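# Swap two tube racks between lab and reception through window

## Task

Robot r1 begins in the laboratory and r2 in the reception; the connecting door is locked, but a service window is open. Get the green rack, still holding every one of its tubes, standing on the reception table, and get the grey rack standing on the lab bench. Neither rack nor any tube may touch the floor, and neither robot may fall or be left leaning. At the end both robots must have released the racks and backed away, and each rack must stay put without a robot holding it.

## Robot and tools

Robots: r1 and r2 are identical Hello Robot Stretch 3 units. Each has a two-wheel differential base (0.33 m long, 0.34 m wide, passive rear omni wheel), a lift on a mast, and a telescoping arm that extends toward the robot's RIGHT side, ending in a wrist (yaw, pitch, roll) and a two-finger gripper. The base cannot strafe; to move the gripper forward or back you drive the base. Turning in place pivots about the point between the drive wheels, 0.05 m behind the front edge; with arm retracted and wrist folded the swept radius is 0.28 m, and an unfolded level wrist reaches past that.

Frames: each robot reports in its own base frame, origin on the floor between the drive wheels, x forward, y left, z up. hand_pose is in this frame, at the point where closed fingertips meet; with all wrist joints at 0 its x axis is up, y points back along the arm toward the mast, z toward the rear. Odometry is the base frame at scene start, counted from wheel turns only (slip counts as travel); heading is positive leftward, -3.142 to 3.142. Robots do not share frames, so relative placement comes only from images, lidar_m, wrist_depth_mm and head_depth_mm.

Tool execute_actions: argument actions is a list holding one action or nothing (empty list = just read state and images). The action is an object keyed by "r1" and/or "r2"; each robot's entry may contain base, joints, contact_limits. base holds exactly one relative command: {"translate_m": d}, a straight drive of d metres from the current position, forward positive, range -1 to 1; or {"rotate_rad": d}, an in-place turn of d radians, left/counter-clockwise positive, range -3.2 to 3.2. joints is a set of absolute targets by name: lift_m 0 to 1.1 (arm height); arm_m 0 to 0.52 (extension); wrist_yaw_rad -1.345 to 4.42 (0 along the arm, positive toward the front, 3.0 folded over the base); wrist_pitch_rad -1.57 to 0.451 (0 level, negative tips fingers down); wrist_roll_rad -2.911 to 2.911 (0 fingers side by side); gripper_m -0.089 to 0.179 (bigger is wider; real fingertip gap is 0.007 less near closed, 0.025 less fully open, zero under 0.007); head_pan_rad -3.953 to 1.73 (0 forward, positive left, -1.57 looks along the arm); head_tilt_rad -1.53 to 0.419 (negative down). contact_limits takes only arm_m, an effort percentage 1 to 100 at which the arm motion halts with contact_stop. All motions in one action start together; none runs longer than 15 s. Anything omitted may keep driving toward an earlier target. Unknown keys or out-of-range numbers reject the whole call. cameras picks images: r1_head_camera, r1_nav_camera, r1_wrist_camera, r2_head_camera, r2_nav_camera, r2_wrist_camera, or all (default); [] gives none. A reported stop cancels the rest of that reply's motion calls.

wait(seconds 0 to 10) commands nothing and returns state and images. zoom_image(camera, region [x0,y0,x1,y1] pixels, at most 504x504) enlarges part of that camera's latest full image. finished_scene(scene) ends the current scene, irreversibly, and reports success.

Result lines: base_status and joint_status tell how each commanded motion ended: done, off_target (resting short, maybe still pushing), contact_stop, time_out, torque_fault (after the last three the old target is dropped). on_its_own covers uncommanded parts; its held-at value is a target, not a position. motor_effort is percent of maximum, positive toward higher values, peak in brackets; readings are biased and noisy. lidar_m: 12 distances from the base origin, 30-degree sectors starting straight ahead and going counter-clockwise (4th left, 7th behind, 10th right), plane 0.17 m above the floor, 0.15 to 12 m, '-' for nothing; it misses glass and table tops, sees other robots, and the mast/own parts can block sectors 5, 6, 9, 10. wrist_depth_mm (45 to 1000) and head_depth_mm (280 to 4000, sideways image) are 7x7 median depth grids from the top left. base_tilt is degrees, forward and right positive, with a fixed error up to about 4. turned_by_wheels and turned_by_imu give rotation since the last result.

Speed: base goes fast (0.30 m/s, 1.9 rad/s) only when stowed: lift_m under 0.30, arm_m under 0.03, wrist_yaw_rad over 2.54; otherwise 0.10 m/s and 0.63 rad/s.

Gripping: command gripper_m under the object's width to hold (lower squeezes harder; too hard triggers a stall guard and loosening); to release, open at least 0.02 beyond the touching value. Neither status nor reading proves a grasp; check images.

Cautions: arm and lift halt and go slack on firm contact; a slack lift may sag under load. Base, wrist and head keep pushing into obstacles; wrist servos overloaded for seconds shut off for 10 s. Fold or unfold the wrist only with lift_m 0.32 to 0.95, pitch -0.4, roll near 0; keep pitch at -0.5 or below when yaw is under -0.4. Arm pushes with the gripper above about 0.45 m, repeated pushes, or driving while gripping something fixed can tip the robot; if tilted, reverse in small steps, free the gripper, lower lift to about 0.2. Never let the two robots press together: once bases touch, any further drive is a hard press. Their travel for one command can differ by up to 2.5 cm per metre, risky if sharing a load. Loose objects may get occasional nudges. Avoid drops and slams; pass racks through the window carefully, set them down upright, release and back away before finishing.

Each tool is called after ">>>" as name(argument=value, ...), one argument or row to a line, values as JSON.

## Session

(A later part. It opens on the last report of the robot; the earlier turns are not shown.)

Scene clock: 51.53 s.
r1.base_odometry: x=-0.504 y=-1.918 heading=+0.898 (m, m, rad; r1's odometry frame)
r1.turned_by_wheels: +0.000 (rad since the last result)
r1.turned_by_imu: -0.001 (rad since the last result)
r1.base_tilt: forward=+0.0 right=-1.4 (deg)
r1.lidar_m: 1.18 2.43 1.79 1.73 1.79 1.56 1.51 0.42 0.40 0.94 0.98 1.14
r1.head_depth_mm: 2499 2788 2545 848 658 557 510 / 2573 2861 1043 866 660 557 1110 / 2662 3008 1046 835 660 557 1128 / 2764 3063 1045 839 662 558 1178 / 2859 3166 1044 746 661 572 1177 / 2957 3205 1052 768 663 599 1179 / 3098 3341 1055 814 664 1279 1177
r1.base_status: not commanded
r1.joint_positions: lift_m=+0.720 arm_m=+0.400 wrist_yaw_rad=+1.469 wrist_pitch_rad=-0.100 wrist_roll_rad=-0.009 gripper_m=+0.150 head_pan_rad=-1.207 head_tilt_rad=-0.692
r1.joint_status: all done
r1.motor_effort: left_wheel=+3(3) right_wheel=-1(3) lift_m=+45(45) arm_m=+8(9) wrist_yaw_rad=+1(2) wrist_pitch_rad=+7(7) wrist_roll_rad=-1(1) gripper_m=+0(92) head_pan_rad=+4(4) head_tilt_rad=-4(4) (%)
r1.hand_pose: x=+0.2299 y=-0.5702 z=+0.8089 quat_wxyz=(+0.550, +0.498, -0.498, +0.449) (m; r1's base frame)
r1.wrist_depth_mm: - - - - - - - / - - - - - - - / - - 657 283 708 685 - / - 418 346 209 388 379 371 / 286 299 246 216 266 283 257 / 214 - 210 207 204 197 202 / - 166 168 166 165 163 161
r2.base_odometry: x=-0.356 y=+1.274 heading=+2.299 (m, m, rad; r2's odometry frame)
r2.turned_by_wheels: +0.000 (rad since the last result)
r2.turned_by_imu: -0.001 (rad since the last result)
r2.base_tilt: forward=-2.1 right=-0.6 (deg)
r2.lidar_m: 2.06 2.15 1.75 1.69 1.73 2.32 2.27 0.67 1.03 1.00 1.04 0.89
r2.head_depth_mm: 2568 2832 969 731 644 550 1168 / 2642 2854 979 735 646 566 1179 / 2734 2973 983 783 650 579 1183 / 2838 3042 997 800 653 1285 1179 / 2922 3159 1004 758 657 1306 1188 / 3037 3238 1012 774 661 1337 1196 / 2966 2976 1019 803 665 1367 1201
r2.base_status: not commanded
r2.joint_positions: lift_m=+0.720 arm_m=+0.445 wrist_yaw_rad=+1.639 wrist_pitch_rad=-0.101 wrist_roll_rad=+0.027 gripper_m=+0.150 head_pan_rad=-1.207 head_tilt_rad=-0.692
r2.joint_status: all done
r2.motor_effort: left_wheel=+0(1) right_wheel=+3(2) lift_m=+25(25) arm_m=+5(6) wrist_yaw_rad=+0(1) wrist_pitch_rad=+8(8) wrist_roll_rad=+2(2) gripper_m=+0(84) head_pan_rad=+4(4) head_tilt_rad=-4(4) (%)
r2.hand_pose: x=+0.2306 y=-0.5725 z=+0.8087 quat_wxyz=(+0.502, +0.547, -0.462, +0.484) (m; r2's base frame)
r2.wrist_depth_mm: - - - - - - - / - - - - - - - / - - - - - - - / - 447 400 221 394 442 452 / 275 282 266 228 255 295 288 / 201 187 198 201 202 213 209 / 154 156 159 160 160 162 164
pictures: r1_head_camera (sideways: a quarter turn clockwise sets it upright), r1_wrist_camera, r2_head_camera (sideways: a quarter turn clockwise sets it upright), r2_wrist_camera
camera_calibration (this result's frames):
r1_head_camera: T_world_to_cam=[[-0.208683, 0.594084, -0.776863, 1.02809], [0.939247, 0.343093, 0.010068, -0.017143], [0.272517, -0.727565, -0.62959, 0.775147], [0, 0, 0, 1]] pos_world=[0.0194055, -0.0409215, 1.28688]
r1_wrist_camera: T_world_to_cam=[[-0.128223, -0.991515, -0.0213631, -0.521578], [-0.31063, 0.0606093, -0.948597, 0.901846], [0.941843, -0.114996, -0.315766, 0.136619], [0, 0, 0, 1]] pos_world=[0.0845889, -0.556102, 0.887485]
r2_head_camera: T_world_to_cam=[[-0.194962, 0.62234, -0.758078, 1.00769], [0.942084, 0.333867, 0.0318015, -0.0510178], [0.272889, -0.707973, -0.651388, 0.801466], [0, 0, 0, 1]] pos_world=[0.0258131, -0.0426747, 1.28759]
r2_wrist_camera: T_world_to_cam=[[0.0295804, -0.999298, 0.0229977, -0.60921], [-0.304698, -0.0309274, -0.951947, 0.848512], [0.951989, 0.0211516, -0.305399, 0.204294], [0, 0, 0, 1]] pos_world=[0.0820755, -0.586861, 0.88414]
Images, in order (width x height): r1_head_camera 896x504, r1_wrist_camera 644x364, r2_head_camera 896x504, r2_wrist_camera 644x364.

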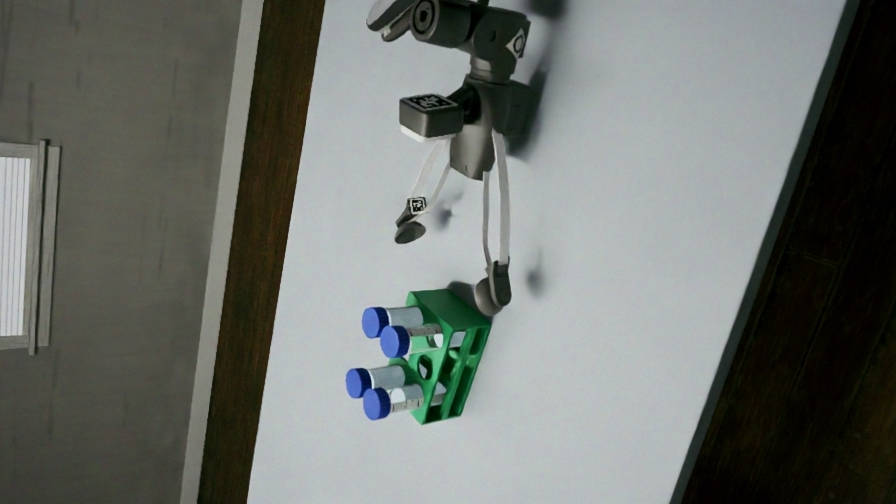

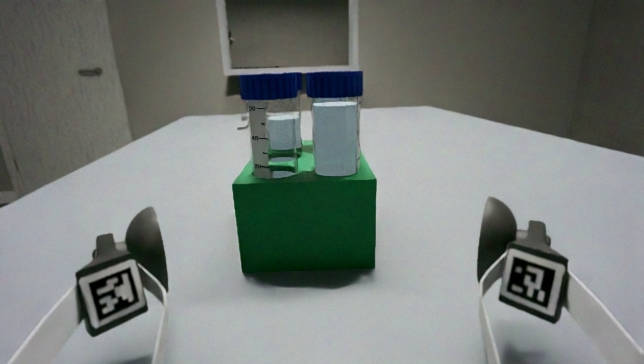

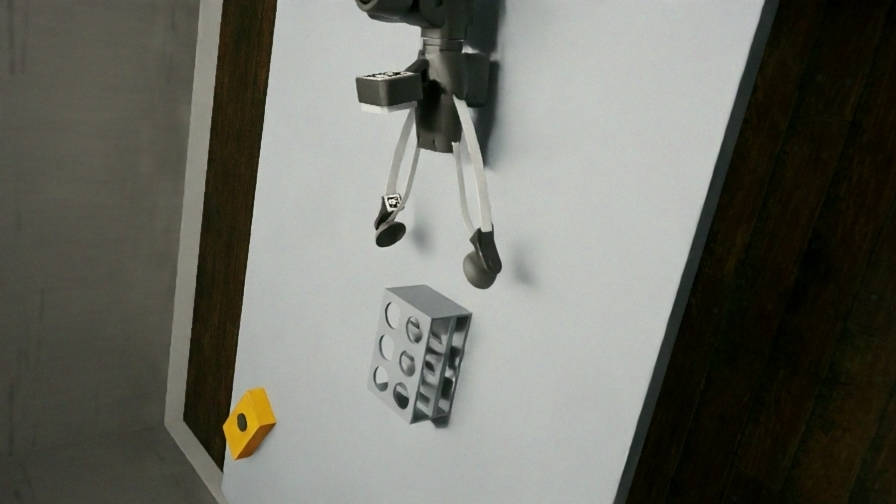

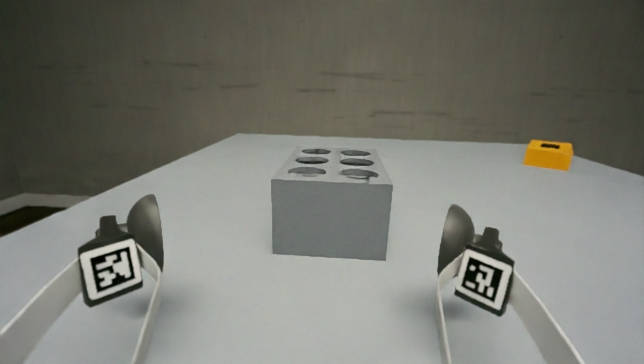

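>>> execute_actions(
  actions=[
    {"r1":{"base":{"translate_m":0.1}},"r2":{"base":{"translate_m":0.11},"joints":{"arm_m":0.457,"wrist_yaw_rad":1.62}}},
  ],
  cameras=["r1_wrist_camera","r2_wrist_camera"],
)

>>> execute_actions(
  actions=[
    {"r1":{"joints":{"gripper_m":0.045}},"r2":{"joints":{"gripper_m":0.045}}},
  ],
  cameras=["r1_head_camera","r2_head_camera","r1_wrist_camera","r2_wrist_camera"],
)

Scene clock: 54.47 s.
r1.base_odometry: x=-0.442 y=-1.840 heading=+0.898 (m, m, rad; r1's odometry frame)
r1.turned_by_wheels: +0.000 (rad since the last result)
r1.turned_by_imu: -0.001 (rad since the last result)
r1.base_tilt: forward=-0.1 right=-1.4 (deg)
r1.lidar_m: 2.69 2.42 1.79 1.73 1.79 1.67 1.61 0.48 0.98 0.95 0.98 1.05
r1.head_depth_mm: 2495 2772 1044 862 660 556 510 / 2579 2885 1042 867 659 557 1111 / 2654 2966 1045 835 660 558 1130 / 2761 3029 1041 719 661 559 1178 / 2847 3153 1050 744 662 572 1177 / 2950 3213 1050 812 663 599 1178 / 3059 3345 1051 813 663 1277 1178
r1.base_status: done
r1.joint_positions: lift_m=+0.720 arm_m=+0.400 wrist_yaw_rad=+1.469 wrist_pitch_rad=-0.100 wrist_roll_rad=-0.009 gripper_m=+0.150 head_pan_rad=-1.207 head_tilt_rad=-0.692
r1.joint_status: not commanded
r1.motor_effort: left_wheel=+3(6) right_wheel=-2(3) lift_m=+45(45) arm_m=+7(8) wrist_yaw_rad=+1(0) wrist_pitch_rad=+8(8) wrist_roll_rad=-1(1) gripper_m=+0(1) head_pan_rad=+4(4) head_tilt_rad=-3(4) (%)
r1.hand_pose: x=+0.2299 y=-0.5702 z=+0.8089 quat_wxyz=(+0.550, +0.498, -0.498, +0.449) (m; r1's base frame)
r1.wrist_depth_mm: - - - - - - - / - - - 110 - - - / - - 199 190 112 680 - / - 421 343 187 116 379 369 / 286 300 150 141 121 281 257 / 215 - 113 112 113 198 202 / - 167 118 117 118 163 162
r2.base_odometry: x=-0.429 y=+1.356 heading=+2.299 (m, m, rad; r2's odometry frame)
r2.turned_by_wheels: +0.000 (rad since the last result)
r2.turned_by_imu: -0.001 (rad since the last result)
r2.base_tilt: forward=-2.1 right=-0.6 (deg)
r2.lidar_m: 1.95 2.03 1.75 1.69 1.75 2.41 2.38 0.76 1.04 1.00 1.04 0.79
r2.head_depth_mm: 2584 2825 968 731 641 551 1169 / 2664 2896 1009 734 646 564 1178 / 2742 2953 986 754 649 579 1179 / 2830 3059 996 744 653 1279 1183 / 2905 3104 1004 760 656 1312 1188 / 3015 3170 1011 797 660 1343 1194 / 2798 2853 1019 805 666 1369 1200
r2.base_status: done
r2.joint_positions: lift_m=+0.720 arm_m=+0.457 wrist_yaw_rad=+1.621 wrist_pitch_rad=-0.101 wrist_roll_rad=+0.027 gripper_m=+0.150 head_pan_rad=-1.207 head_tilt_rad=-0.692
r2.joint_status: all done
r2.motor_effort: left_wheel=+0(3) right_wheel=+2(6) lift_m=+25(26) arm_m=+6(6) wrist_yaw_rad=-2(1) wrist_pitch_rad=+8(8) wrist_roll_rad=+2(2) gripper_m=+0(0) head_pan_rad=+4(4) head_tilt_rad=-4(4) (%)
r2.hand_pose: x=+0.2308 y=-0.5889 z=+0.8087 quat_wxyz=(+0.507, +0.543, -0.467, +0.480) (m; r2's base frame)
r2.wrist_depth_mm: - - - - - - - / - - - - - - - / - - - - - - - / - 402 407 220 427 447 422 / 266 280 158 151 276 296 288 / - 176 115 114 193 213 209 / 154 154 122 120 153 161 165
pictures: r1_wrist_camera, r2_wrist_camera
camera_calibration (this result's frames):
r1_wrist_camera: T_world_to_cam=[[-0.128223, -0.991515, -0.0213631, -0.521578], [-0.31063, 0.0606093, -0.948597, 0.901846], [0.941843, -0.114996, -0.315766, 0.136619], [0, 0, 0, 1]] pos_world=[0.0845889, -0.556102, 0.887485]
r2_wrist_camera: T_world_to_cam=[[0.0120753, -0.999663, 0.0229978, -0.621793], [-0.305193, -0.0255866, -0.951947, 0.851344], [0.952214, 0.00447627, -0.305399, 0.19452], [0, 0, 0, 1]] pos_world=[0.0821075, -0.600671, 0.88414]
Images, in order (width x height): r1_wrist_camera 644x364, r2_wrist_camera 644x364.

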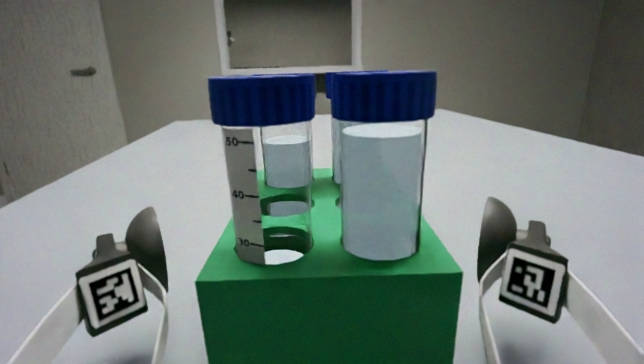

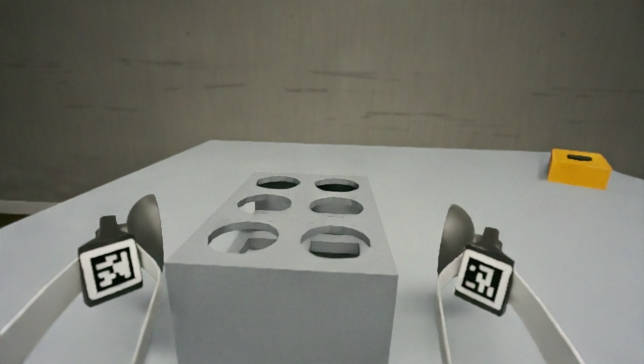

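Scene clock: 56.00 s.
r1.base_odometry: x=-0.442 y=-1.840 heading=+0.898 (m, m, rad; r1's odometry frame)
r1.turned_by_wheels: +0.000 (rad since the last result)
r1.turned_by_imu: +0.000 (rad since the last result)
r1.base_tilt: forward=+0.0 right=-1.4 (deg)
r1.lidar_m: 2.69 2.43 1.79 1.73 1.79 1.66 1.61 0.48 0.98 0.94 0.98 1.05
r1.head_depth_mm: 2523 2766 1042 863 660 557 511 / 2570 2864 1045 865 659 556 1113 / 2685 2994 1044 837 660 558 1135 / 2751 3028 1047 739 661 558 1176 / 2863 3175 1046 758 662 572 1173 / 2960 3189 1049 812 663 599 1176 / 3026 3339 1050 814 664 1278 1179
r1.base_status: not commanded
r1.joint_positions: lift_m=+0.720 arm_m=+0.400 wrist_yaw_rad=+1.468 wrist_pitch_rad=-0.107 wrist_roll_rad=-0.013 gripper_m=+0.046 head_pan_rad=-1.207 head_tilt_rad=-0.692
r1.joint_status: all done
r1.motor_effort: left_wheel=+3(10) right_wheel=-2(13) lift_m=+45(45) arm_m=+7(7) wrist_yaw_rad=+2(7) wrist_pitch_rad=+11(11) wrist_roll_rad=+2(2) gripper_m=-20(100) head_pan_rad=+5(4) head_tilt_rad=-3(4) (%)
r1.hand_pose: x=+0.2295 y=-0.5705 z=+0.8071 quat_wxyz=(+0.553, +0.498, -0.495, +0.448) (m; r1's base frame)
r1.wrist_depth_mm: - - - - - - - / - - - 128 - - - / - - 617 215 512 652 - / - 402 362 179 176 369 362 / 277 276 138 135 133 260 253 / 208 219 142 136 131 202 196 / 168 166 153 144 140 161 159
r2.base_odometry: x=-0.429 y=+1.356 heading=+2.299 (m, m, rad; r2's odometry frame)
r2.turned_by_wheels: +0.000 (rad since the last result)
r2.turned_by_imu: +0.000 (rad since the last result)
r2.base_tilt: forward=-2.1 right=-0.6 (deg)
r2.lidar_m: 1.95 2.02 1.75 1.69 1.75 2.42 2.37 0.76 1.04 1.00 1.04 0.79
r2.head_depth_mm: 2555 2815 971 733 641 550 1173 / 2675 2906 1012 733 645 564 1175 / 2727 2956 988 758 648 580 1183 / 2816 3059 994 743 653 1273 1188 / 2938 3142 998 766 656 1316 1187 / 3050 3178 1010 798 661 1334 1197 / 2806 2901 1018 804 666 1380 1197
r2.base_status: not commanded
r2.joint_positions: lift_m=+0.720 arm_m=+0.457 wrist_yaw_rad=+1.620 wrist_pitch_rad=-0.101 wrist_roll_rad=+0.028 gripper_m=+0.046 head_pan_rad=-1.207 head_tilt_rad=-0.692
r2.joint_status: all done
r2.motor_effort: left_wheel=+0(0) right_wheel=+1(2) lift_m=+25(25) arm_m=+6(6) wrist_yaw_rad=-1(1) wrist_pitch_rad=+8(8) wrist_roll_rad=+1(2) gripper_m=-22(93) head_pan_rad=+4(4) head_tilt_rad=-4(4) (%)
r2.hand_pose: x=+0.2309 y=-0.5892 z=+0.8088 quat_wxyz=(+0.507, +0.543, -0.468, +0.480) (m; r2's base frame)
r2.wrist_depth_mm: - - - - - - - / - - - - - - - / - - - - - - - / - 402 403 237 425 438 424 / 258 269 135 141 157 279 285 / 193 185 139 128 184 207 209 / - 155 146 137 154 162 163
pictures: r1_head_camera (sideways: a quarter turn clockwise sets it upright), r1_wrist_camera, r2_head_camera (sideways: a quarter turn clockwise sets it upright), r2_wrist_camera
camera_calibration (this result's frames):
r1_head_camera: T_world_to_cam=[[-0.208849, 0.594168, -0.776754, 1.02795], [0.93918, 0.343278, 0.0100657, -0.0171396], [0.272623, -0.727409, -0.629724, 0.775322], [0, 0, 0, 1]] pos_world=[0.0194127, -0.0409164, 1.28688]
r1_wrist_camera: T_world_to_cam=[[-0.128884, -0.991508, -0.0173547, -0.525002], [-0.3179, 0.0578875, -0.946355, 0.898292], [0.939323, -0.116453, -0.322661, 0.141687], [0, 0, 0, 1]] pos_world=[0.0848125, -0.556044, 0.886709]
r2_head_camera: T_world_to_cam=[[-0.194963, 0.62234, -0.758078, 1.00769], [0.942083, 0.333868, 0.0318015, -0.0510178], [0.272889, -0.707973, -0.651388, 0.801465], [0, 0, 0, 1]] pos_world=[0.0258131, -0.0426747, 1.28759]
r2_wrist_camera: T_world_to_cam=[[0.0108222, -0.9997, 0.0219779, -0.621005], [-0.304958, -0.0242318, -0.952058, 0.852261], [0.952304, 0.00360103, -0.305128, 0.193763], [0, 0, 0, 1]] pos_world=[0.0821026, -0.600865, 0.884172]
Images, in order (width x height): r1_head_camera 896x504, r1_wrist_camera 644x364, r2_head_camera 896x504, r2_wrist_camera 644x364.

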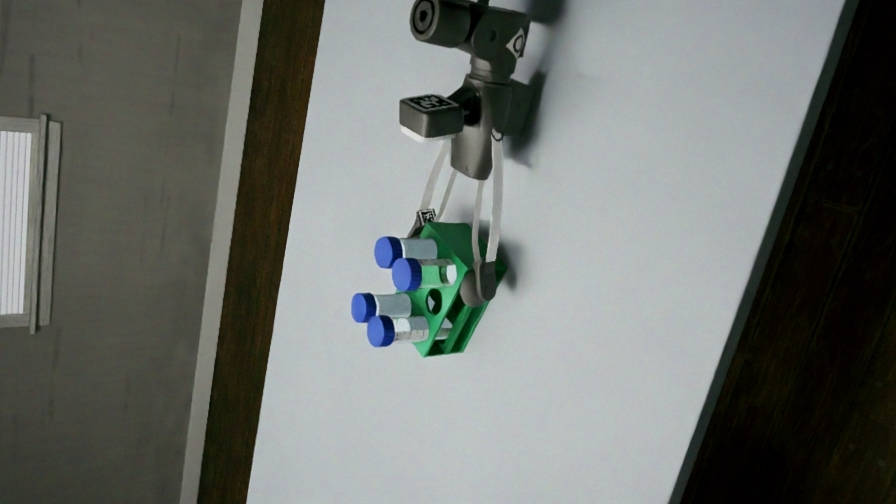

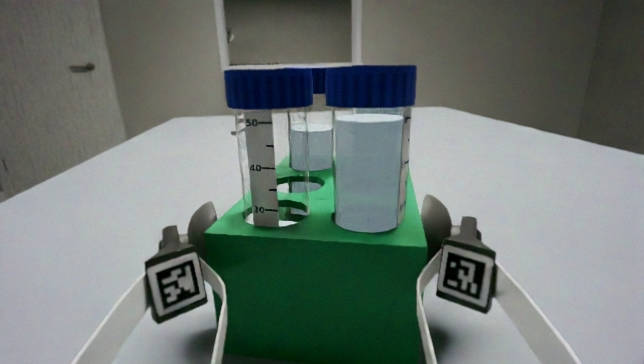

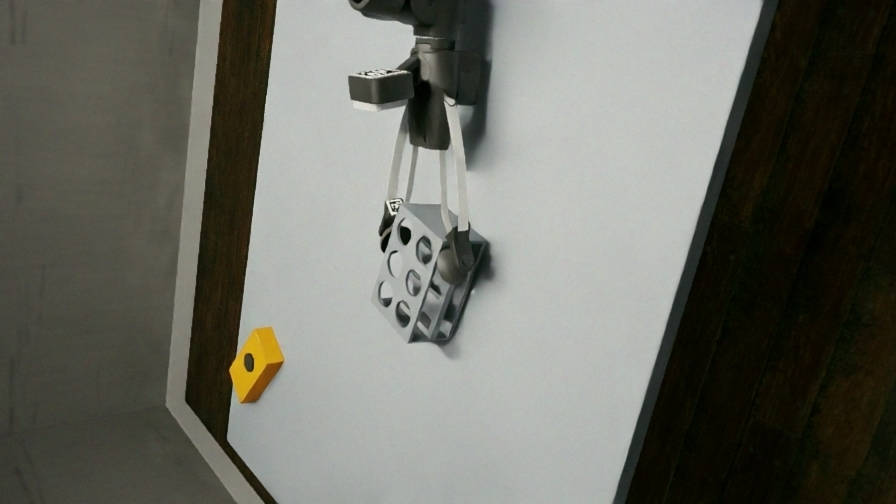

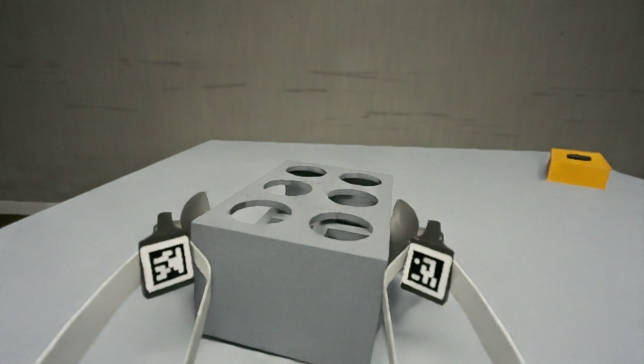

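>>> execute_actions(
  actions=[
    {"r1":{"joints":{"lift_m":0.75}},"r2":{"joints":{"lift_m":0.75}}},
  ],
  cameras=["r1_head_camera","r1_wrist_camera","r2_wrist_camera"],
)

Scene clock: 57.37 s.
r1.base_odometry: x=-0.442 y=-1.840 heading=+0.898 (m, m, rad; r1's odometry frame)
r1.turned_by_wheels: +0.000 (rad since the last result)
r1.turned_by_imu: +0.000 (rad since the last result)
r1.base_tilt: forward=+0.1 right=-1.3 (deg)
r1.lidar_m: 2.69 2.43 1.79 1.72 1.79 1.66 1.60 0.48 0.98 0.94 0.98 1.05
r1.head_depth_mm: 2500 2776 1042 849 658 556 511 / 2579 2883 1040 - 659 557 1108 / 2667 2979 1045 808 660 558 1134 / 2760 3036 1045 722 661 558 1178 / 2827 3159 1048 757 661 571 1176 / 2935 3241 1049 813 663 598 1180 / 3069 3364 1051 813 663 1275 1181
r1.base_status: not commanded
r1.joint_positions: lift_m=+0.750 arm_m=+0.400 wrist_yaw_rad=+1.468 wrist_pitch_rad=-0.130 wrist_roll_rad=-0.012 gripper_m=+0.046 head_pan_rad=-1.207 head_tilt_rad=-0.692
r1.joint_status: all done
r1.motor_effort: left_wheel=+3(3) right_wheel=-2(2) lift_m=+48(49) arm_m=+6(6) wrist_yaw_rad=+2(1) wrist_pitch_rad=+20(20) wrist_roll_rad=+2(2) gripper_m=-19(20) head_pan_rad=+5(4) head_tilt_rad=-3(4) (%)
r1.hand_pose: x=+0.2283 y=-0.5704 z=+0.8313 quat_wxyz=(+0.558, +0.504, -0.489, +0.442) (m; r1's base frame)
r1.wrist_depth_mm: - - - - - - - / - - - 141 - - - / - - 675 580 566 711 - / - 457 415 223 369 424 418 / 326 322 138 134 137 301 297 / 247 259 139 134 130 239 230 / 200 197 143 136 133 192 190
r2.base_odometry: x=-0.429 y=+1.356 heading=+2.299 (m, m, rad; r2's odometry frame)
r2.turned_by_wheels: +0.000 (rad since the last result)
r2.turned_by_imu: +0.000 (rad since the last result)
r2.base_tilt: forward=-2.1 right=-0.5 (deg)
r2.lidar_m: 1.95 2.03 1.75 1.69 1.75 2.42 2.38 0.76 1.03 1.00 1.04 0.79
r2.head_depth_mm: 2601 2825 971 731 643 549 1166 / 2655 2941 1009 735 647 564 1173 / 2726 2947 1001 762 648 581 1181 / 2816 3080 992 726 654 1273 1185 / 2916 3147 999 762 656 1305 1186 / 3002 3171 1011 801 660 1342 1195 / 2796 2914 1016 804 664 1381 1204
r2.base_status: not commanded
r2.joint_positions: lift_m=+0.750 arm_m=+0.457 wrist_yaw_rad=+1.620 wrist_pitch_rad=-0.108 wrist_roll_rad=+0.028 gripper_m=+0.049 head_pan_rad=-1.207 head_tilt_rad=-0.692
r2.joint_status: all done
r2.motor_effort: left_wheel=-1(0) right_wheel=+2(2) lift_m=+26(24) arm_m=+6(6) wrist_yaw_rad=+0(1) wrist_pitch_rad=+10(11) wrist_roll_rad=+1(1) gripper_m=-21(20) head_pan_rad=+5(4) head_tilt_rad=-4(4) (%)
r2.hand_pose: x=+0.2305 y=-0.5892 z=+0.8370 quat_wxyz=(+0.508, +0.544, -0.466, +0.478) (m; r2's base frame)
r2.wrist_depth_mm: - - - - - - - / - - - - - - - / - - - - - - - / - - 495 241 526 531 494 / - 326 135 142 166 336 348 / 237 227 139 128 224 253 255 / 197 190 149 135 189 198 199
pictures: r1_head_camera (sideways: a quarter turn clockwise sets it upright), r1_wrist_camera, r2_wrist_camera
camera_calibration (this result's frames):
r1_head_camera: T_world_to_cam=[[-0.208849, 0.594168, -0.776754, 1.02795], [0.93918, 0.343278, 0.0100657, -0.0171396], [0.272623, -0.727409, -0.629724, 0.775322], [0, 0, 0, 1]] pos_world=[0.0194127, -0.0409164, 1.28688]
r1_wrist_camera: T_world_to_cam=[[-0.129202, -0.991477, -0.0167638, -0.524999], [-0.339119, 0.0600652, -0.938824, 0.920626], [0.931829, -0.115613, -0.343989, 0.170579], [0, 0, 0, 1]] pos_world=[0.0854202, -0.5561, 0.914183]
r2_wrist_camera: T_world_to_cam=[[0.0109773, -0.999692, 0.0222435, -0.621892], [-0.311623, -0.0245572, -0.949888, 0.878516], [0.950142, 0.00349556, -0.311797, 0.208719], [0, 0, 0, 1]] pos_world=[0.0822796, -0.600856, 0.913403]
Images, in order (width x height): r1_head_camera 896x504, r1_wrist_camera 644x364, r2_wrist_camera 644x364.

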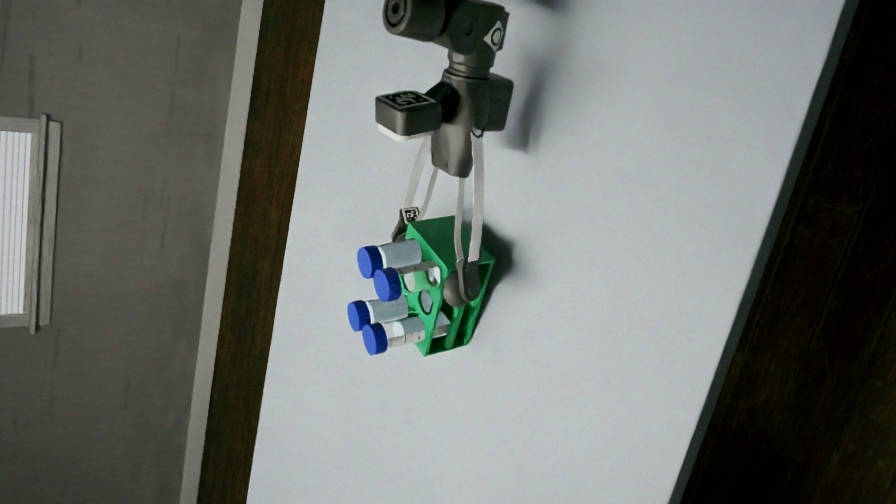

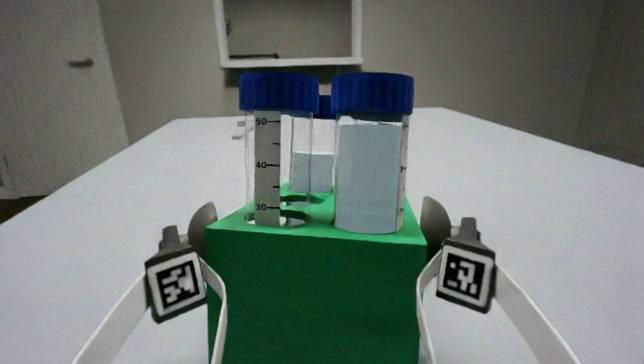

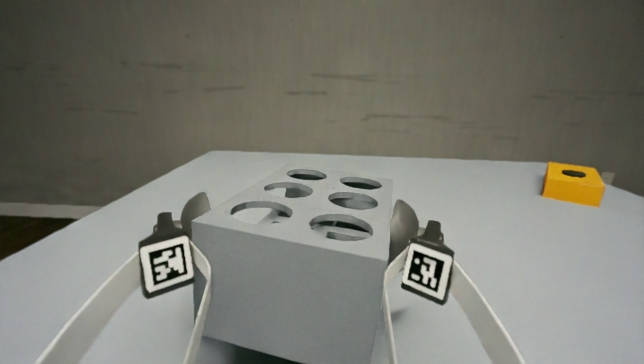

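>>> execute_actions(
  actions=[
    {"r1":{"joints":{"lift_m":0.72}},"r2":{"base":{"rotate_rad":-0.04},"joints":{"lift_m":0.8,"gripper_m":0.052}}},
  ],
  cameras=[],
)

>>> execute_actions(
  actions=[
    {"r1":{"joints":{"gripper_m":0.16}},"r2":{"base":{"translate_m":-0.1}}},
  ],
  cameras=[],
)

>>> execute_actions(
  actions=[
    {"r1":{"base":{"translate_m":-0.06},"joints":{"lift_m":1.08,"head_pan_rad":-1.57}},"r2":{"base":{"translate_m":-0.3},"joints":{"arm_m":0.3}}},
  ],
  cameras=[],
)

>>> execute_actions(
  actions=[
    {"r1":{"base":{"translate_m":0.35},"joints":{"wrist_pitch_rad":-1.57,"wrist_yaw_rad":1.33,"arm_m":0.43}},"r2":{"base":{"translate_m":-0.35}}},
  ],
  cameras=["r1_head_camera","r1_wrist_camera","r2_wrist_camera"],
)

Scene clock: 59.20 s.
r1.base_odometry: x=-0.442 y=-1.840 heading=+0.898 (m, m, rad; r1's odometry frame)
r1.turned_by_wheels: +0.000 (rad since the last result)
r1.turned_by_imu: +0.000 (rad since the last result)
r1.base_tilt: forward=+0.0 right=-1.4 (deg)
r1.lidar_m: 2.69 2.43 1.79 1.72 1.79 1.67 1.61 0.48 0.98 0.94 0.98 1.05
r1.head_depth_mm: 2521 2791 1038 863 660 557 510 / 2591 2881 1043 861 660 557 1110 / 2698 2996 1044 834 660 557 1134 / 2779 3050 1046 740 661 558 1176 / 2852 3151 1050 753 661 571 1176 / 2960 3245 1053 811 662 600 1175 / 3048 3382 1054 813 664 1275 1179
r1.base_status: not commanded
r1.joint_positions: lift_m=+0.720 arm_m=+0.400 wrist_yaw_rad=+1.469 wrist_pitch_rad=-0.109 wrist_roll_rad=-0.013 gripper_m=+0.046 head_pan_rad=-1.207 head_tilt_rad=-0.692
r1.joint_status: all done
r1.motor_effort: left_wheel=+2(3) right_wheel=-1(1) lift_m=+32(45) arm_m=+6(6) wrist_yaw_rad=+1(2) wrist_pitch_rad=+11(20) wrist_roll_rad=+2(2) gripper_m=-19(20) head_pan_rad=+4(5) head_tilt_rad=-3(4) (%)
r1.hand_pose: x=+0.2294 y=-0.5704 z=+0.8070 quat_wxyz=(+0.554, +0.499, -0.494, +0.448) (m; r1's base frame)
r1.wrist_depth_mm: - - - - - - - / - - - 128 - - - / - - 611 217 512 654 - / 476 403 359 179 318 367 358 / 276 273 138 135 133 258 254 / 209 213 142 137 133 203 196 / 168 166 153 145 143 161 159
r2.base_odometry: x=-0.429 y=+1.356 heading=+2.259 (m, m, rad; r2's odometry frame)
r2.turned_by_wheels: -0.040 (rad since the last result)
r2.turned_by_imu: -0.041 (rad since the last result)
r2.base_tilt: forward=-2.1 right=-0.6 (deg)
r2.lidar_m: 1.95 2.01 1.77 1.69 1.74 2.32 2.37 0.76 1.04 1.00 1.03 0.79
r2.head_depth_mm: 2571 2804 1006 753 643 550 1166 / 2616 2873 1038 755 645 565 1176 / 2708 2933 985 771 649 579 1176 / 2777 3008 991 765 653 596 1189 / 2872 3116 999 770 656 1282 1189 / 2935 3164 1009 801 660 1316 1194 / 2937 3002 1019 805 664 1353 1202
r2.base_status: done
r2.joint_positions: lift_m=+0.800 arm_m=+0.457 wrist_yaw_rad=+1.620 wrist_pitch_rad=-0.109 wrist_roll_rad=+0.028 gripper_m=+0.053 head_pan_rad=-1.207 head_tilt_rad=-0.692
r2.joint_status: all done
r2.motor_effort: left_wheel=+2(6) right_wheel=-2(6) lift_m=+27(23) arm_m=+5(5) wrist_yaw_rad=+0(0) wrist_pitch_rad=+11(11) wrist_roll_rad=+1(1) gripper_m=-19(20) head_pan_rad=+4(4) head_tilt_rad=-4(4) (%)
r2.hand_pose: x=+0.2304 y=-0.5892 z=+0.8867 quat_wxyz=(+0.509, +0.545, -0.466, +0.477) (m; r2's base frame)
r2.wrist_depth_mm: - - - - - - - / - - - - - - - / - - - - - - - / - - 658 238 673 707 - / - 454 136 143 166 451 459 / 340 303 140 128 300 337 334 / 258 250 149 136 252 264 267
pictures: none
No camera images: the call's "cameras" was empty. Leave "cameras" out to get every camera's image.

Scene clock: 61.73 s.
r1.base_odometry: x=-0.442 y=-1.840 heading=+0.898 (m, m, rad; r1's odometry frame)
r1.turned_by_wheels: +0.000 (rad since the last result)
r1.turned_by_imu: -0.001 (rad since the last result)
r1.base_tilt: forward=+0.0 right=-1.4 (deg)
r1.lidar_m: 2.69 2.44 1.79 1.72 1.79 1.67 1.61 0.48 0.98 0.95 0.98 1.05
r1.head_depth_mm: 2512 2783 1039 862 658 556 510 / 2600 2856 1042 862 660 556 1111 / 2691 2980 1047 838 661 557 1132 / 2743 3065 1048 733 661 559 1175 / 2857 3162 1051 756 663 571 1177 / 2969 3209 1048 812 663 600 1178 / 3068 3355 1052 814 663 1283 1182
r1.base_status: not commanded
r1.joint_positions: lift_m=+0.720 arm_m=+0.400 wrist_yaw_rad=+1.470 wrist_pitch_rad=-0.106 wrist_roll_rad=-0.013 gripper_m=+0.160 head_pan_rad=-1.207 head_tilt_rad=-0.692
r1.joint_status: all done
r1.motor_effort: left_wheel=+2(2) right_wheel=-1(2) lift_m=+33(33) arm_m=+6(7) wrist_yaw_rad=-1(1) wrist_pitch_rad=+10(11) wrist_roll_rad=+2(2) gripper_m=+0(92) head_pan_rad=+5(4) head_tilt_rad=-3(3) (%)
r1.hand_pose: x=+0.2296 y=-0.5700 z=+0.8080 quat_wxyz=(+0.552, +0.498, -0.495, +0.449) (m; r1's base frame)
r1.wrist_depth_mm: - - - - - - - / - - - 133 - - - / - - 633 215 518 658 - / - 408 368 199 322 375 367 / 280 292 141 137 137 278 255 / 222 203 144 137 134 196 202 / 162 168 154 145 143 162 158
r2.base_odometry: x=-0.366 y=+1.279 heading=+2.259 (m, m, rad; r2's odometry frame)
r2.turned_by_wheels: +0.000 (rad since the last result)
r2.turned_by_imu: +0.000 (rad since the last result)
r2.base_tilt: forward=-2.1 right=-0.6 (deg)
r2.lidar_m: 2.05 2.10 1.77 1.68 1.71 2.32 2.27 0.68 1.05 1.00 1.03 0.88
r2.head_depth_mm: 2565 2796 1009 752 643 550 1164 / 2660 2913 1039 755 647 565 1172 / 2718 2937 986 771 649 579 1176 / 2776 3006 994 765 653 595 1184 / 2860 3110 1005 770 657 1307 1189 / 2956 3143 1010 798 659 1337 1194 / 2989 3119 1017 806 664 1383 1199
r2.base_status: done
r2.joint_positions: lift_m=+0.800 arm_m=+0.457 wrist_yaw_rad=+1.620 wrist_pitch_rad=-0.109 wrist_roll_rad=+0.028 gripper_m=+0.053 head_pan_rad=-1.207 head_tilt_rad=-0.692
r2.joint_status: not commanded
r2.motor_effort: left_wheel=+2(5) right_wheel=-2(7) lift_m=+26(26) arm_m=+5(5) wrist_yaw_rad=+0(0) wrist_pitch_rad=+11(11) wrist_roll_rad=+1(1) gripper_m=-19(19) head_pan_rad=+4(4) head_tilt_rad=-4(4) (%)
r2.hand_pose: x=+0.2304 y=-0.5892 z=+0.8867 quat_wxyz=(+0.509, +0.545, -0.466, +0.477) (m; r2's base frame)
r2.wrist_depth_mm: - - - - - - - / - - - - - - - / - - - - - - - / - - 650 242 691 675 - / - 447 135 142 166 460 465 / 349 302 139 128 300 336 338 / 259 250 149 136 251 261 265
pictures: none
No camera images: the call's "cameras" was empty. Leave "cameras" out to get every camera's image.

Scene clock: 66.10 s.
r1.base_odometry: x=-0.479 y=-1.887 heading=+0.898 (m, m, rad; r1's odometry frame)
r1.turned_by_wheels: +0.000 (rad since the last result)
r1.turned_by_imu: -0.001 (rad since the last result)
r1.base_tilt: forward=+0.0 right=-1.4 (deg)
r1.lidar_m: 2.75 2.43 1.79 1.72 1.79 1.60 1.55 0.43 0.45 0.95 0.98 1.11
r1.head_depth_mm: 2600 2925 1043 807 658 557 1150 / 2583 2944 1040 808 661 558 1156 / 2665 2913 1045 811 660 558 1154 / - 2922 1044 811 661 558 1155 / - 2946 1048 812 661 559 1154 / 2509 2916 1050 812 663 559 1153 / 2507 2917 1056 814 663 560 1133
r1.base_status: done
r1.joint_positions: lift_m=+1.080 arm_m=+0.400 wrist_yaw_rad=+1.470 wrist_pitch_rad=-0.104 wrist_roll_rad=-0.013 gripper_m=+0.160 head_pan_rad=-1.563 head_tilt_rad=-0.692
r1.joint_status: all done
r1.motor_effort: left_wheel=+3(4) right_wheel=-2(8) lift_m=+45(48) arm_m=+6(6) wrist_yaw_rad=-1(0) wrist_pitch_rad=+10(10) wrist_roll_rad=+2(2) gripper_m=+1(1) head_pan_rad=-5(38) head_tilt_rad=-3(4) (%)
r1.hand_pose: x=+0.2297 y=-0.5700 z=+1.1678 quat_wxyz=(+0.552, +0.498, -0.495, +0.449) (m; r1's base frame)
r1.wrist_depth_mm: - - - - - - - / - - - - - - - / - - - - - - - / - - - - - - - / - - - - - - - / - - 807 813 793 785 - / - - 661 648 642 639 -
r2.base_odometry: x=-0.175 y=+1.048 heading=+2.259 (m, m, rad; r2's odometry frame)
r2.turned_by_wheels: +0.000 (rad since the last result)
r2.turned_by_imu: +0.000 (rad since the last result)
r2.base_tilt: forward=-2.1 right=-0.5 (deg)
r2.lidar_m: 2.35 2.42 1.75 1.65 1.71 2.05 1.97 2.03 0.46 1.01 1.04 1.17
r2.head_depth_mm: 2591 2823 971 819 629 561 1172 / 2644 2913 975 - 638 576 1170 / 2716 2940 984 803 648 591 1179 / 2795 3056 992 742 644 1275 1187 / 2847 3137 1000 618 642 1313 1188 / 2956 3154 1010 624 659 1344 1195 / 3041 3276 1019 805 664 1378 1200
r2.base_status: done
r2.joint_positions: lift_m=+0.800 arm_m=+0.300 wrist_yaw_rad=+1.620 wrist_pitch_rad=-0.109 wrist_roll_rad=+0.028 gripper_m=+0.053 head_pan_rad=-1.207 head_tilt_rad=-0.692
r2.joint_status: all done
r2.motor_effort: left_wheel=+3(3) right_wheel=-2(7) lift_m=+26(26) arm_m=-5(5) wrist_yaw_rad=-1(1) wrist_pitch_rad=+11(11) wrist_roll_rad=+2(1) gripper_m=-19(19) head_pan_rad=+4(4) head_tilt_rad=-4(4) (%)
r2.hand_pose: x=+0.2304 y=-0.4329 z=+0.8867 quat_wxyz=(+0.509, +0.545, -0.466, +0.477) (m; r2's base frame)
r2.wrist_depth_mm: - - - - - - - / - - - - - - - / - - - - - - - / - - - 241 698 704 - / - - 136 143 166 446 457 / - - 138 129 299 340 337 / - - 149 135 253 264 266
pictures: none
No camera images: the call's "cameras" was empty. Leave "cameras" out to get every camera's image.

Scene clock: 70.97 s.
r1.base_odometry: x=-0.261 y=-1.613 heading=+0.898 (m, m, rad; r1's odometry frame)
r1.turned_by_wheels: +0.000 (rad since the last result)
r1.turned_by_imu: -0.002 (rad since the last result)
r1.base_tilt: forward=-0.1 right=-1.3 (deg)
r1.lidar_m: 2.40 2.43 1.79 1.72 1.79 1.96 1.90 0.73 0.98 0.95 0.99 0.78
r1.head_depth_mm: 2604 2934 1042 808 658 556 1156 / 2580 2908 1043 807 658 558 1153 / - 3007 1003 721 659 557 1154 / 2631 2967 1046 706 661 559 1151 / 2600 2965 1048 812 662 559 1156 / 2575 2890 1049 813 663 560 1152 / 2563 2907 1053 814 663 560 1158
r1.base_status: done
r1.joint_positions: lift_m=+1.080 arm_m=+0.430 wrist_yaw_rad=+1.331 wrist_pitch_rad=-1.563 wrist_roll_rad=-0.013 gripper_m=+0.160 head_pan_rad=-1.563 head_tilt_rad=-0.692
r1.joint_status: all done
r1.motor_effort: left_wheel=+3(6) right_wheel=-2(3) lift_m=+45(45) arm_m=+7(9) wrist_yaw_rad=-2(4) wrist_pitch_rad=-3(10) wrist_roll_rad=+2(2) gripper_m=+1(0) head_pan_rad=-5(5) head_tilt_rad=-3(4) (%)
r1.hand_pose: x=-0.0429 y=-0.5695 z=+0.9621 quat_wxyz=(+0.703, +0.702, -0.082, -0.078) (m; r1's base frame)
r1.wrist_depth_mm: 331 331 330 331 332 333 332 / 337 340 340 338 341 344 341 / 350 349 354 290 351 352 353 / 364 360 362 317 366 363 366 / 378 369 373 248 374 370 379 / - 381 385 385 387 388 387 / - 398 397 401 403 401 406
r2.base_odometry: x=+0.047 y=+0.777 heading=+2.259 (m, m, rad; r2's odometry frame)
r2.turned_by_wheels: +0.000 (rad since the last result)
r2.turned_by_imu: +0.000 (rad since the last result)
r2.base_tilt: forward=-2.1 right=-0.5 (deg)
r2.lidar_m: 1.50 2.44 1.74 1.64 1.70 1.66 1.63 1.67 2.23 0.37 1.05 1.41
r2.head_depth_mm: 2594 2877 2106 1874 1561 1333 1170 / 2664 2887 978 - 644 670 1175 / 2738 2989 988 808 647 655 1120 / 2801 3049 993 742 644 1301 1184 / 2887 3136 1001 619 641 1329 1187 / 2972 3170 1009 622 660 1370 1190 / 3078 3288 1019 796 680 1372 1202
r2.base_status: done
r2.joint_positions: lift_m=+0.800 arm_m=+0.300 wrist_yaw_rad=+1.620 wrist_pitch_rad=-0.109 wrist_roll_rad=+0.028 gripper_m=+0.053 head_pan_rad=-1.207 head_tilt_rad=-0.692
r2.joint_status: not commanded
r2.motor_effort: left_wheel=+1(3) right_wheel=-2(8) lift_m=+26(26) arm_m=-5(5) wrist_yaw_rad=-1(1) wrist_pitch_rad=+11(11) wrist_roll_rad=+1(1) gripper_m=-19(19) head_pan_rad=+4(4) head_tilt_rad=-4(4) (%)
r2.hand_pose: x=+0.2304 y=-0.4329 z=+0.8867 quat_wxyz=(+0.509, +0.545, -0.466, +0.477) (m; r2's base frame)
r2.wrist_depth_mm: - - - - - - - / - - - - - - - / - - - - - - - / - - - 239 686 723 832 / - - 135 142 167 459 454 / - - 139 129 270 334 338 / - - 149 135 253 264 267
pictures: r1_head_camera (sideways: a quarter turn clockwise sets it upright), r1_wrist_camera, r2_wrist_camera
camera_calibration (this result's frames):
r1_head_camera: T_world_to_cam=[[0.0113982, 0.629701, -0.776754, 1.02661], [0.999933, -0.00568352, 0.0100657, -0.0175102], [0.00192368, -0.776817, -0.629724, 0.776973], [0, 0, 0, 1]] pos_world=[0.00431282, -0.0429905, 1.28688]
r1_wrist_camera: T_world_to_cam=[[-0.257464, -0.965961, 0.0251385, -0.58828], [-0.943086, 0.256863, 0.21121, -0.0688733], [-0.210477, 0.030671, -0.977117, 1.11177], [0, 0, 0, 1]] pos_world=[0.0175886, -0.584664, 1.11567]
r2_wrist_camera: T_world_to_cam=[[0.0110104, -0.999691, 0.0222868, -0.466788], [-0.312689, -0.0246126, -0.949537, 0.92948], [0.949792, 0.00348595, -0.312863, 0.224755], [0, 0, 0, 1]] pos_world=[0.0823075, -0.444551, 0.963296]
Images, in order (width x height): r1_head_camera 896x504, r1_wrist_camera 644x364, r2_wrist_camera 644x364.

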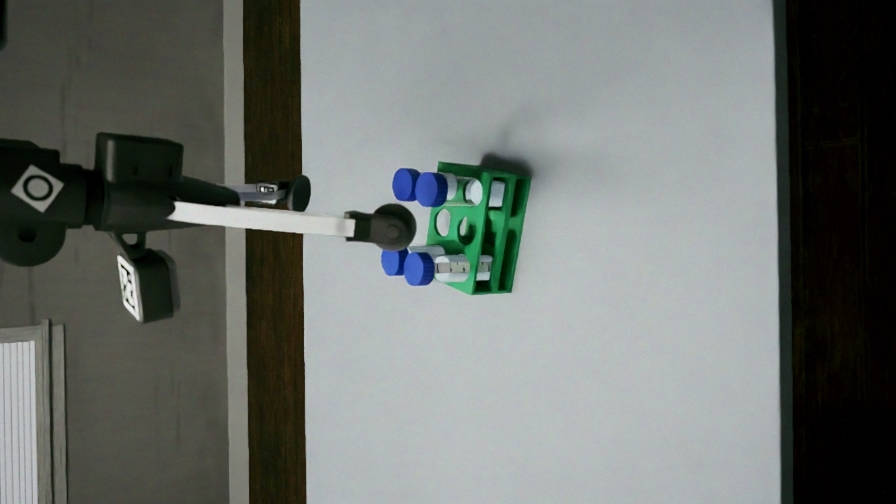

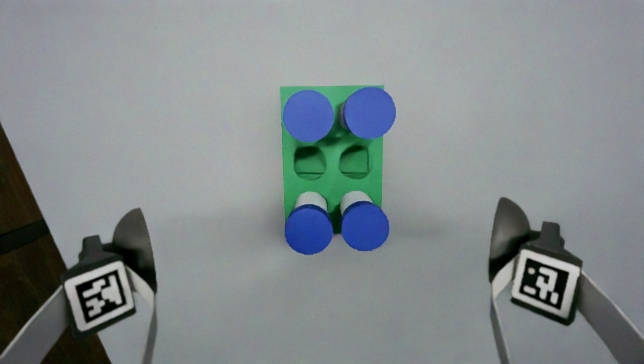

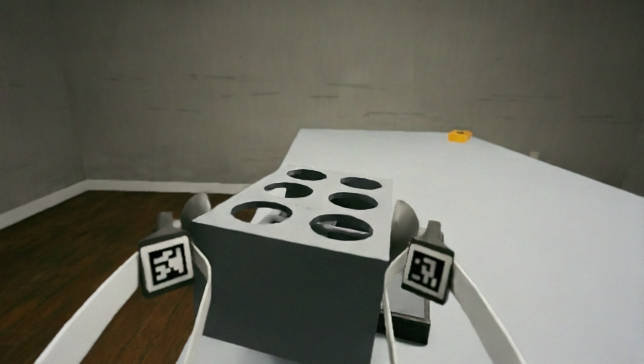

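>>> execute_actions(
  actions=[
    {"r1":{"base":{"translate_m":0.018},"joints":{"lift_m":0.96,"arm_m":0.448}},"r2":{"base":{"translate_m":-0.3},"joints":{"arm_m":0.0,"lift_m":0.95}}},
  ],
  cameras=["r1_head_camera","r1_wrist_camera"],
)

Scene clock: 75.23 s.
r1.base_odometry: x=-0.250 y=-1.599 heading=+0.899 (m, m, rad; r1's odometry frame)
r1.turned_by_wheels: +0.000 (rad since the last result)
r1.turned_by_imu: -0.001 (rad since the last result)
r1.base_tilt: forward=+0.0 right=-1.3 (deg)
r1.lidar_m: 2.39 2.42 1.79 1.72 1.79 1.98 1.91 0.74 0.98 0.95 0.99 0.76
r1.head_depth_mm: 2602 - - 783 659 556 1150 / 2547 2976 1042 806 660 557 1154 / 2509 - 1000 702 659 558 1156 / 2566 2973 1005 718 661 558 1155 / 2577 2897 1050 811 662 558 1153 / 2563 2930 1048 813 662 559 1155 / 2577 2903 1051 813 663 559 1158
r1.base_status: done
r1.joint_positions: lift_m=+0.960 arm_m=+0.448 wrist_yaw_rad=+1.331 wrist_pitch_rad=-1.564 wrist_roll_rad=-0.012 gripper_m=+0.160 head_pan_rad=-1.563 head_tilt_rad=-0.692
r1.joint_status: all done
r1.motor_effort: left_wheel=+2(6) right_wheel=-2(4) lift_m=+33(41) arm_m=+8(10) wrist_yaw_rad=-3(2) wrist_pitch_rad=-3(3) wrist_roll_rad=+2(2) gripper_m=+0(0) head_pan_rad=-6(5) head_tilt_rad=-4(3) (%)
r1.hand_pose: x=-0.0431 y=-0.5875 z=+0.8425 quat_wxyz=(+0.703, +0.702, -0.082, -0.078) (m; r1's base frame)
r1.wrist_depth_mm: 218 219 218 220 220 220 221 / 224 226 226 226 226 227 228 / 232 232 229 173 231 234 234 / 238 238 117 117 118 241 243 / 246 246 243 187 247 247 249 / 252 256 253 189 256 257 257 / 265 264 262 160 263 267 266
r2.base_odometry: x=+0.238 y=+0.546 heading=+2.259 (m, m, rad; r2's odometry frame)
r2.turned_by_wheels: +0.000 (rad since the last result)
r2.turned_by_imu: -0.001 (rad since the last result)
r2.base_tilt: forward=-2.1 right=-0.5 (deg)
r2.lidar_m: 1.80 2.43 1.70 1.63 1.67 1.38 1.32 1.36 1.82 3.12 0.51 0.52
r2.head_depth_mm: 2586 2835 2329 1875 1591 1400 - / 2672 2889 2359 1894 1569 1410 - / 2742 2959 2386 1903 1608 - - / 2807 3041 1122 1802 - - - / 2903 3110 1003 869 1690 - 1126 / 2990 3179 1010 799 715 812 1182 / 3084 3301 1018 805 699 1322 1197
r2.base_status: done
r2.joint_positions: lift_m=+0.950 arm_m=+0.000 wrist_yaw_rad=+1.620 wrist_pitch_rad=-0.109 wrist_roll_rad=+0.028 gripper_m=+0.053 head_pan_rad=-1.207 head_tilt_rad=-0.692
r2.joint_status: all done
r2.motor_effort: left_wheel=+2(4) right_wheel=-2(7) lift_m=+26(22) arm_m=-5(4) wrist_yaw_rad=-1(1) wrist_pitch_rad=+11(11) wrist_roll_rad=+1(1) gripper_m=-19(20) head_pan_rad=+5(4) head_tilt_rad=-4(4) (%)
r2.hand_pose: x=+0.2304 y=-0.1329 z=+1.0367 quat_wxyz=(+0.509, +0.545, -0.466, +0.477) (m; r2's base frame)
r2.wrist_depth_mm: - - - - - - - / - - - - - - - / - - - - - - - / - - - 242 - - - / - - 135 142 167 803 818 / - - 139 129 545 592 589 / - - 149 135 - 460 467
pictures: r1_head_camera (sideways: a quarter turn clockwise sets it upright), r1_wrist_camera
camera_calibration (this result's frames):
r1_head_camera: T_world_to_cam=[[0.0114051, 0.629701, -0.776754, 1.02661], [0.999933, -0.00569449, 0.0100657, -0.0175102], [0.00191516, -0.776817, -0.629724, 0.776973], [0, 0, 0, 1]] pos_world=[0.00431235, -0.0429905, 1.28688]
r1_wrist_camera: T_world_to_cam=[[-0.257532, -0.965942, 0.0251528, -0.60267], [-0.942923, 0.256912, 0.211879, -0.0396939], [-0.211125, 0.0308485, -0.976972, 0.995404], [0, 0, 0, 1]] pos_world=[0.0175191, -0.602654, 0.996051]
Images, in order (width x height): r1_head_camera 896x504, r1_wrist_camera 644x364.

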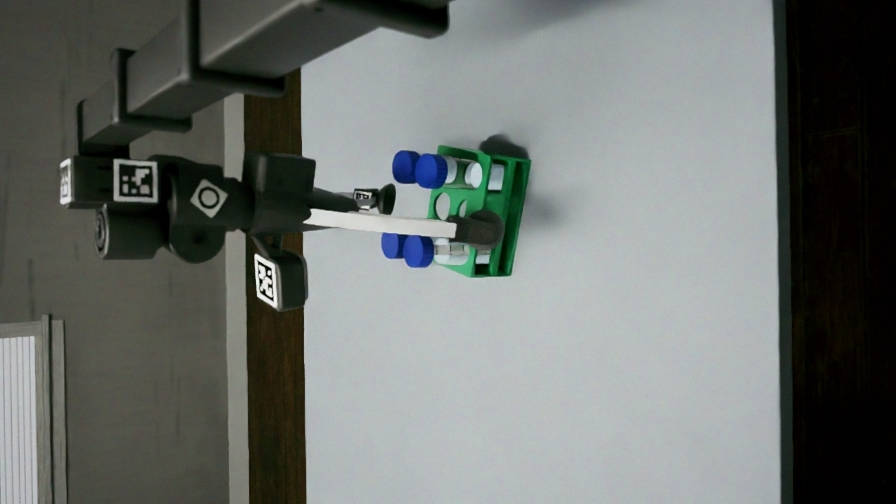

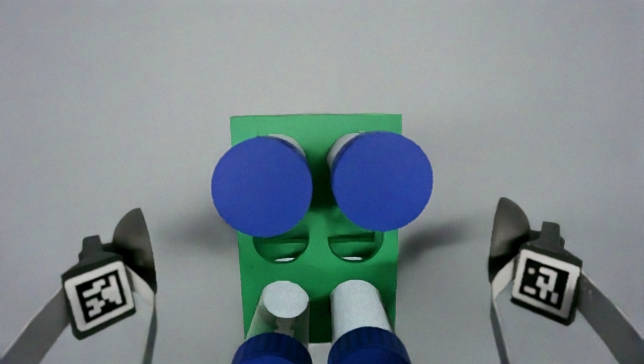

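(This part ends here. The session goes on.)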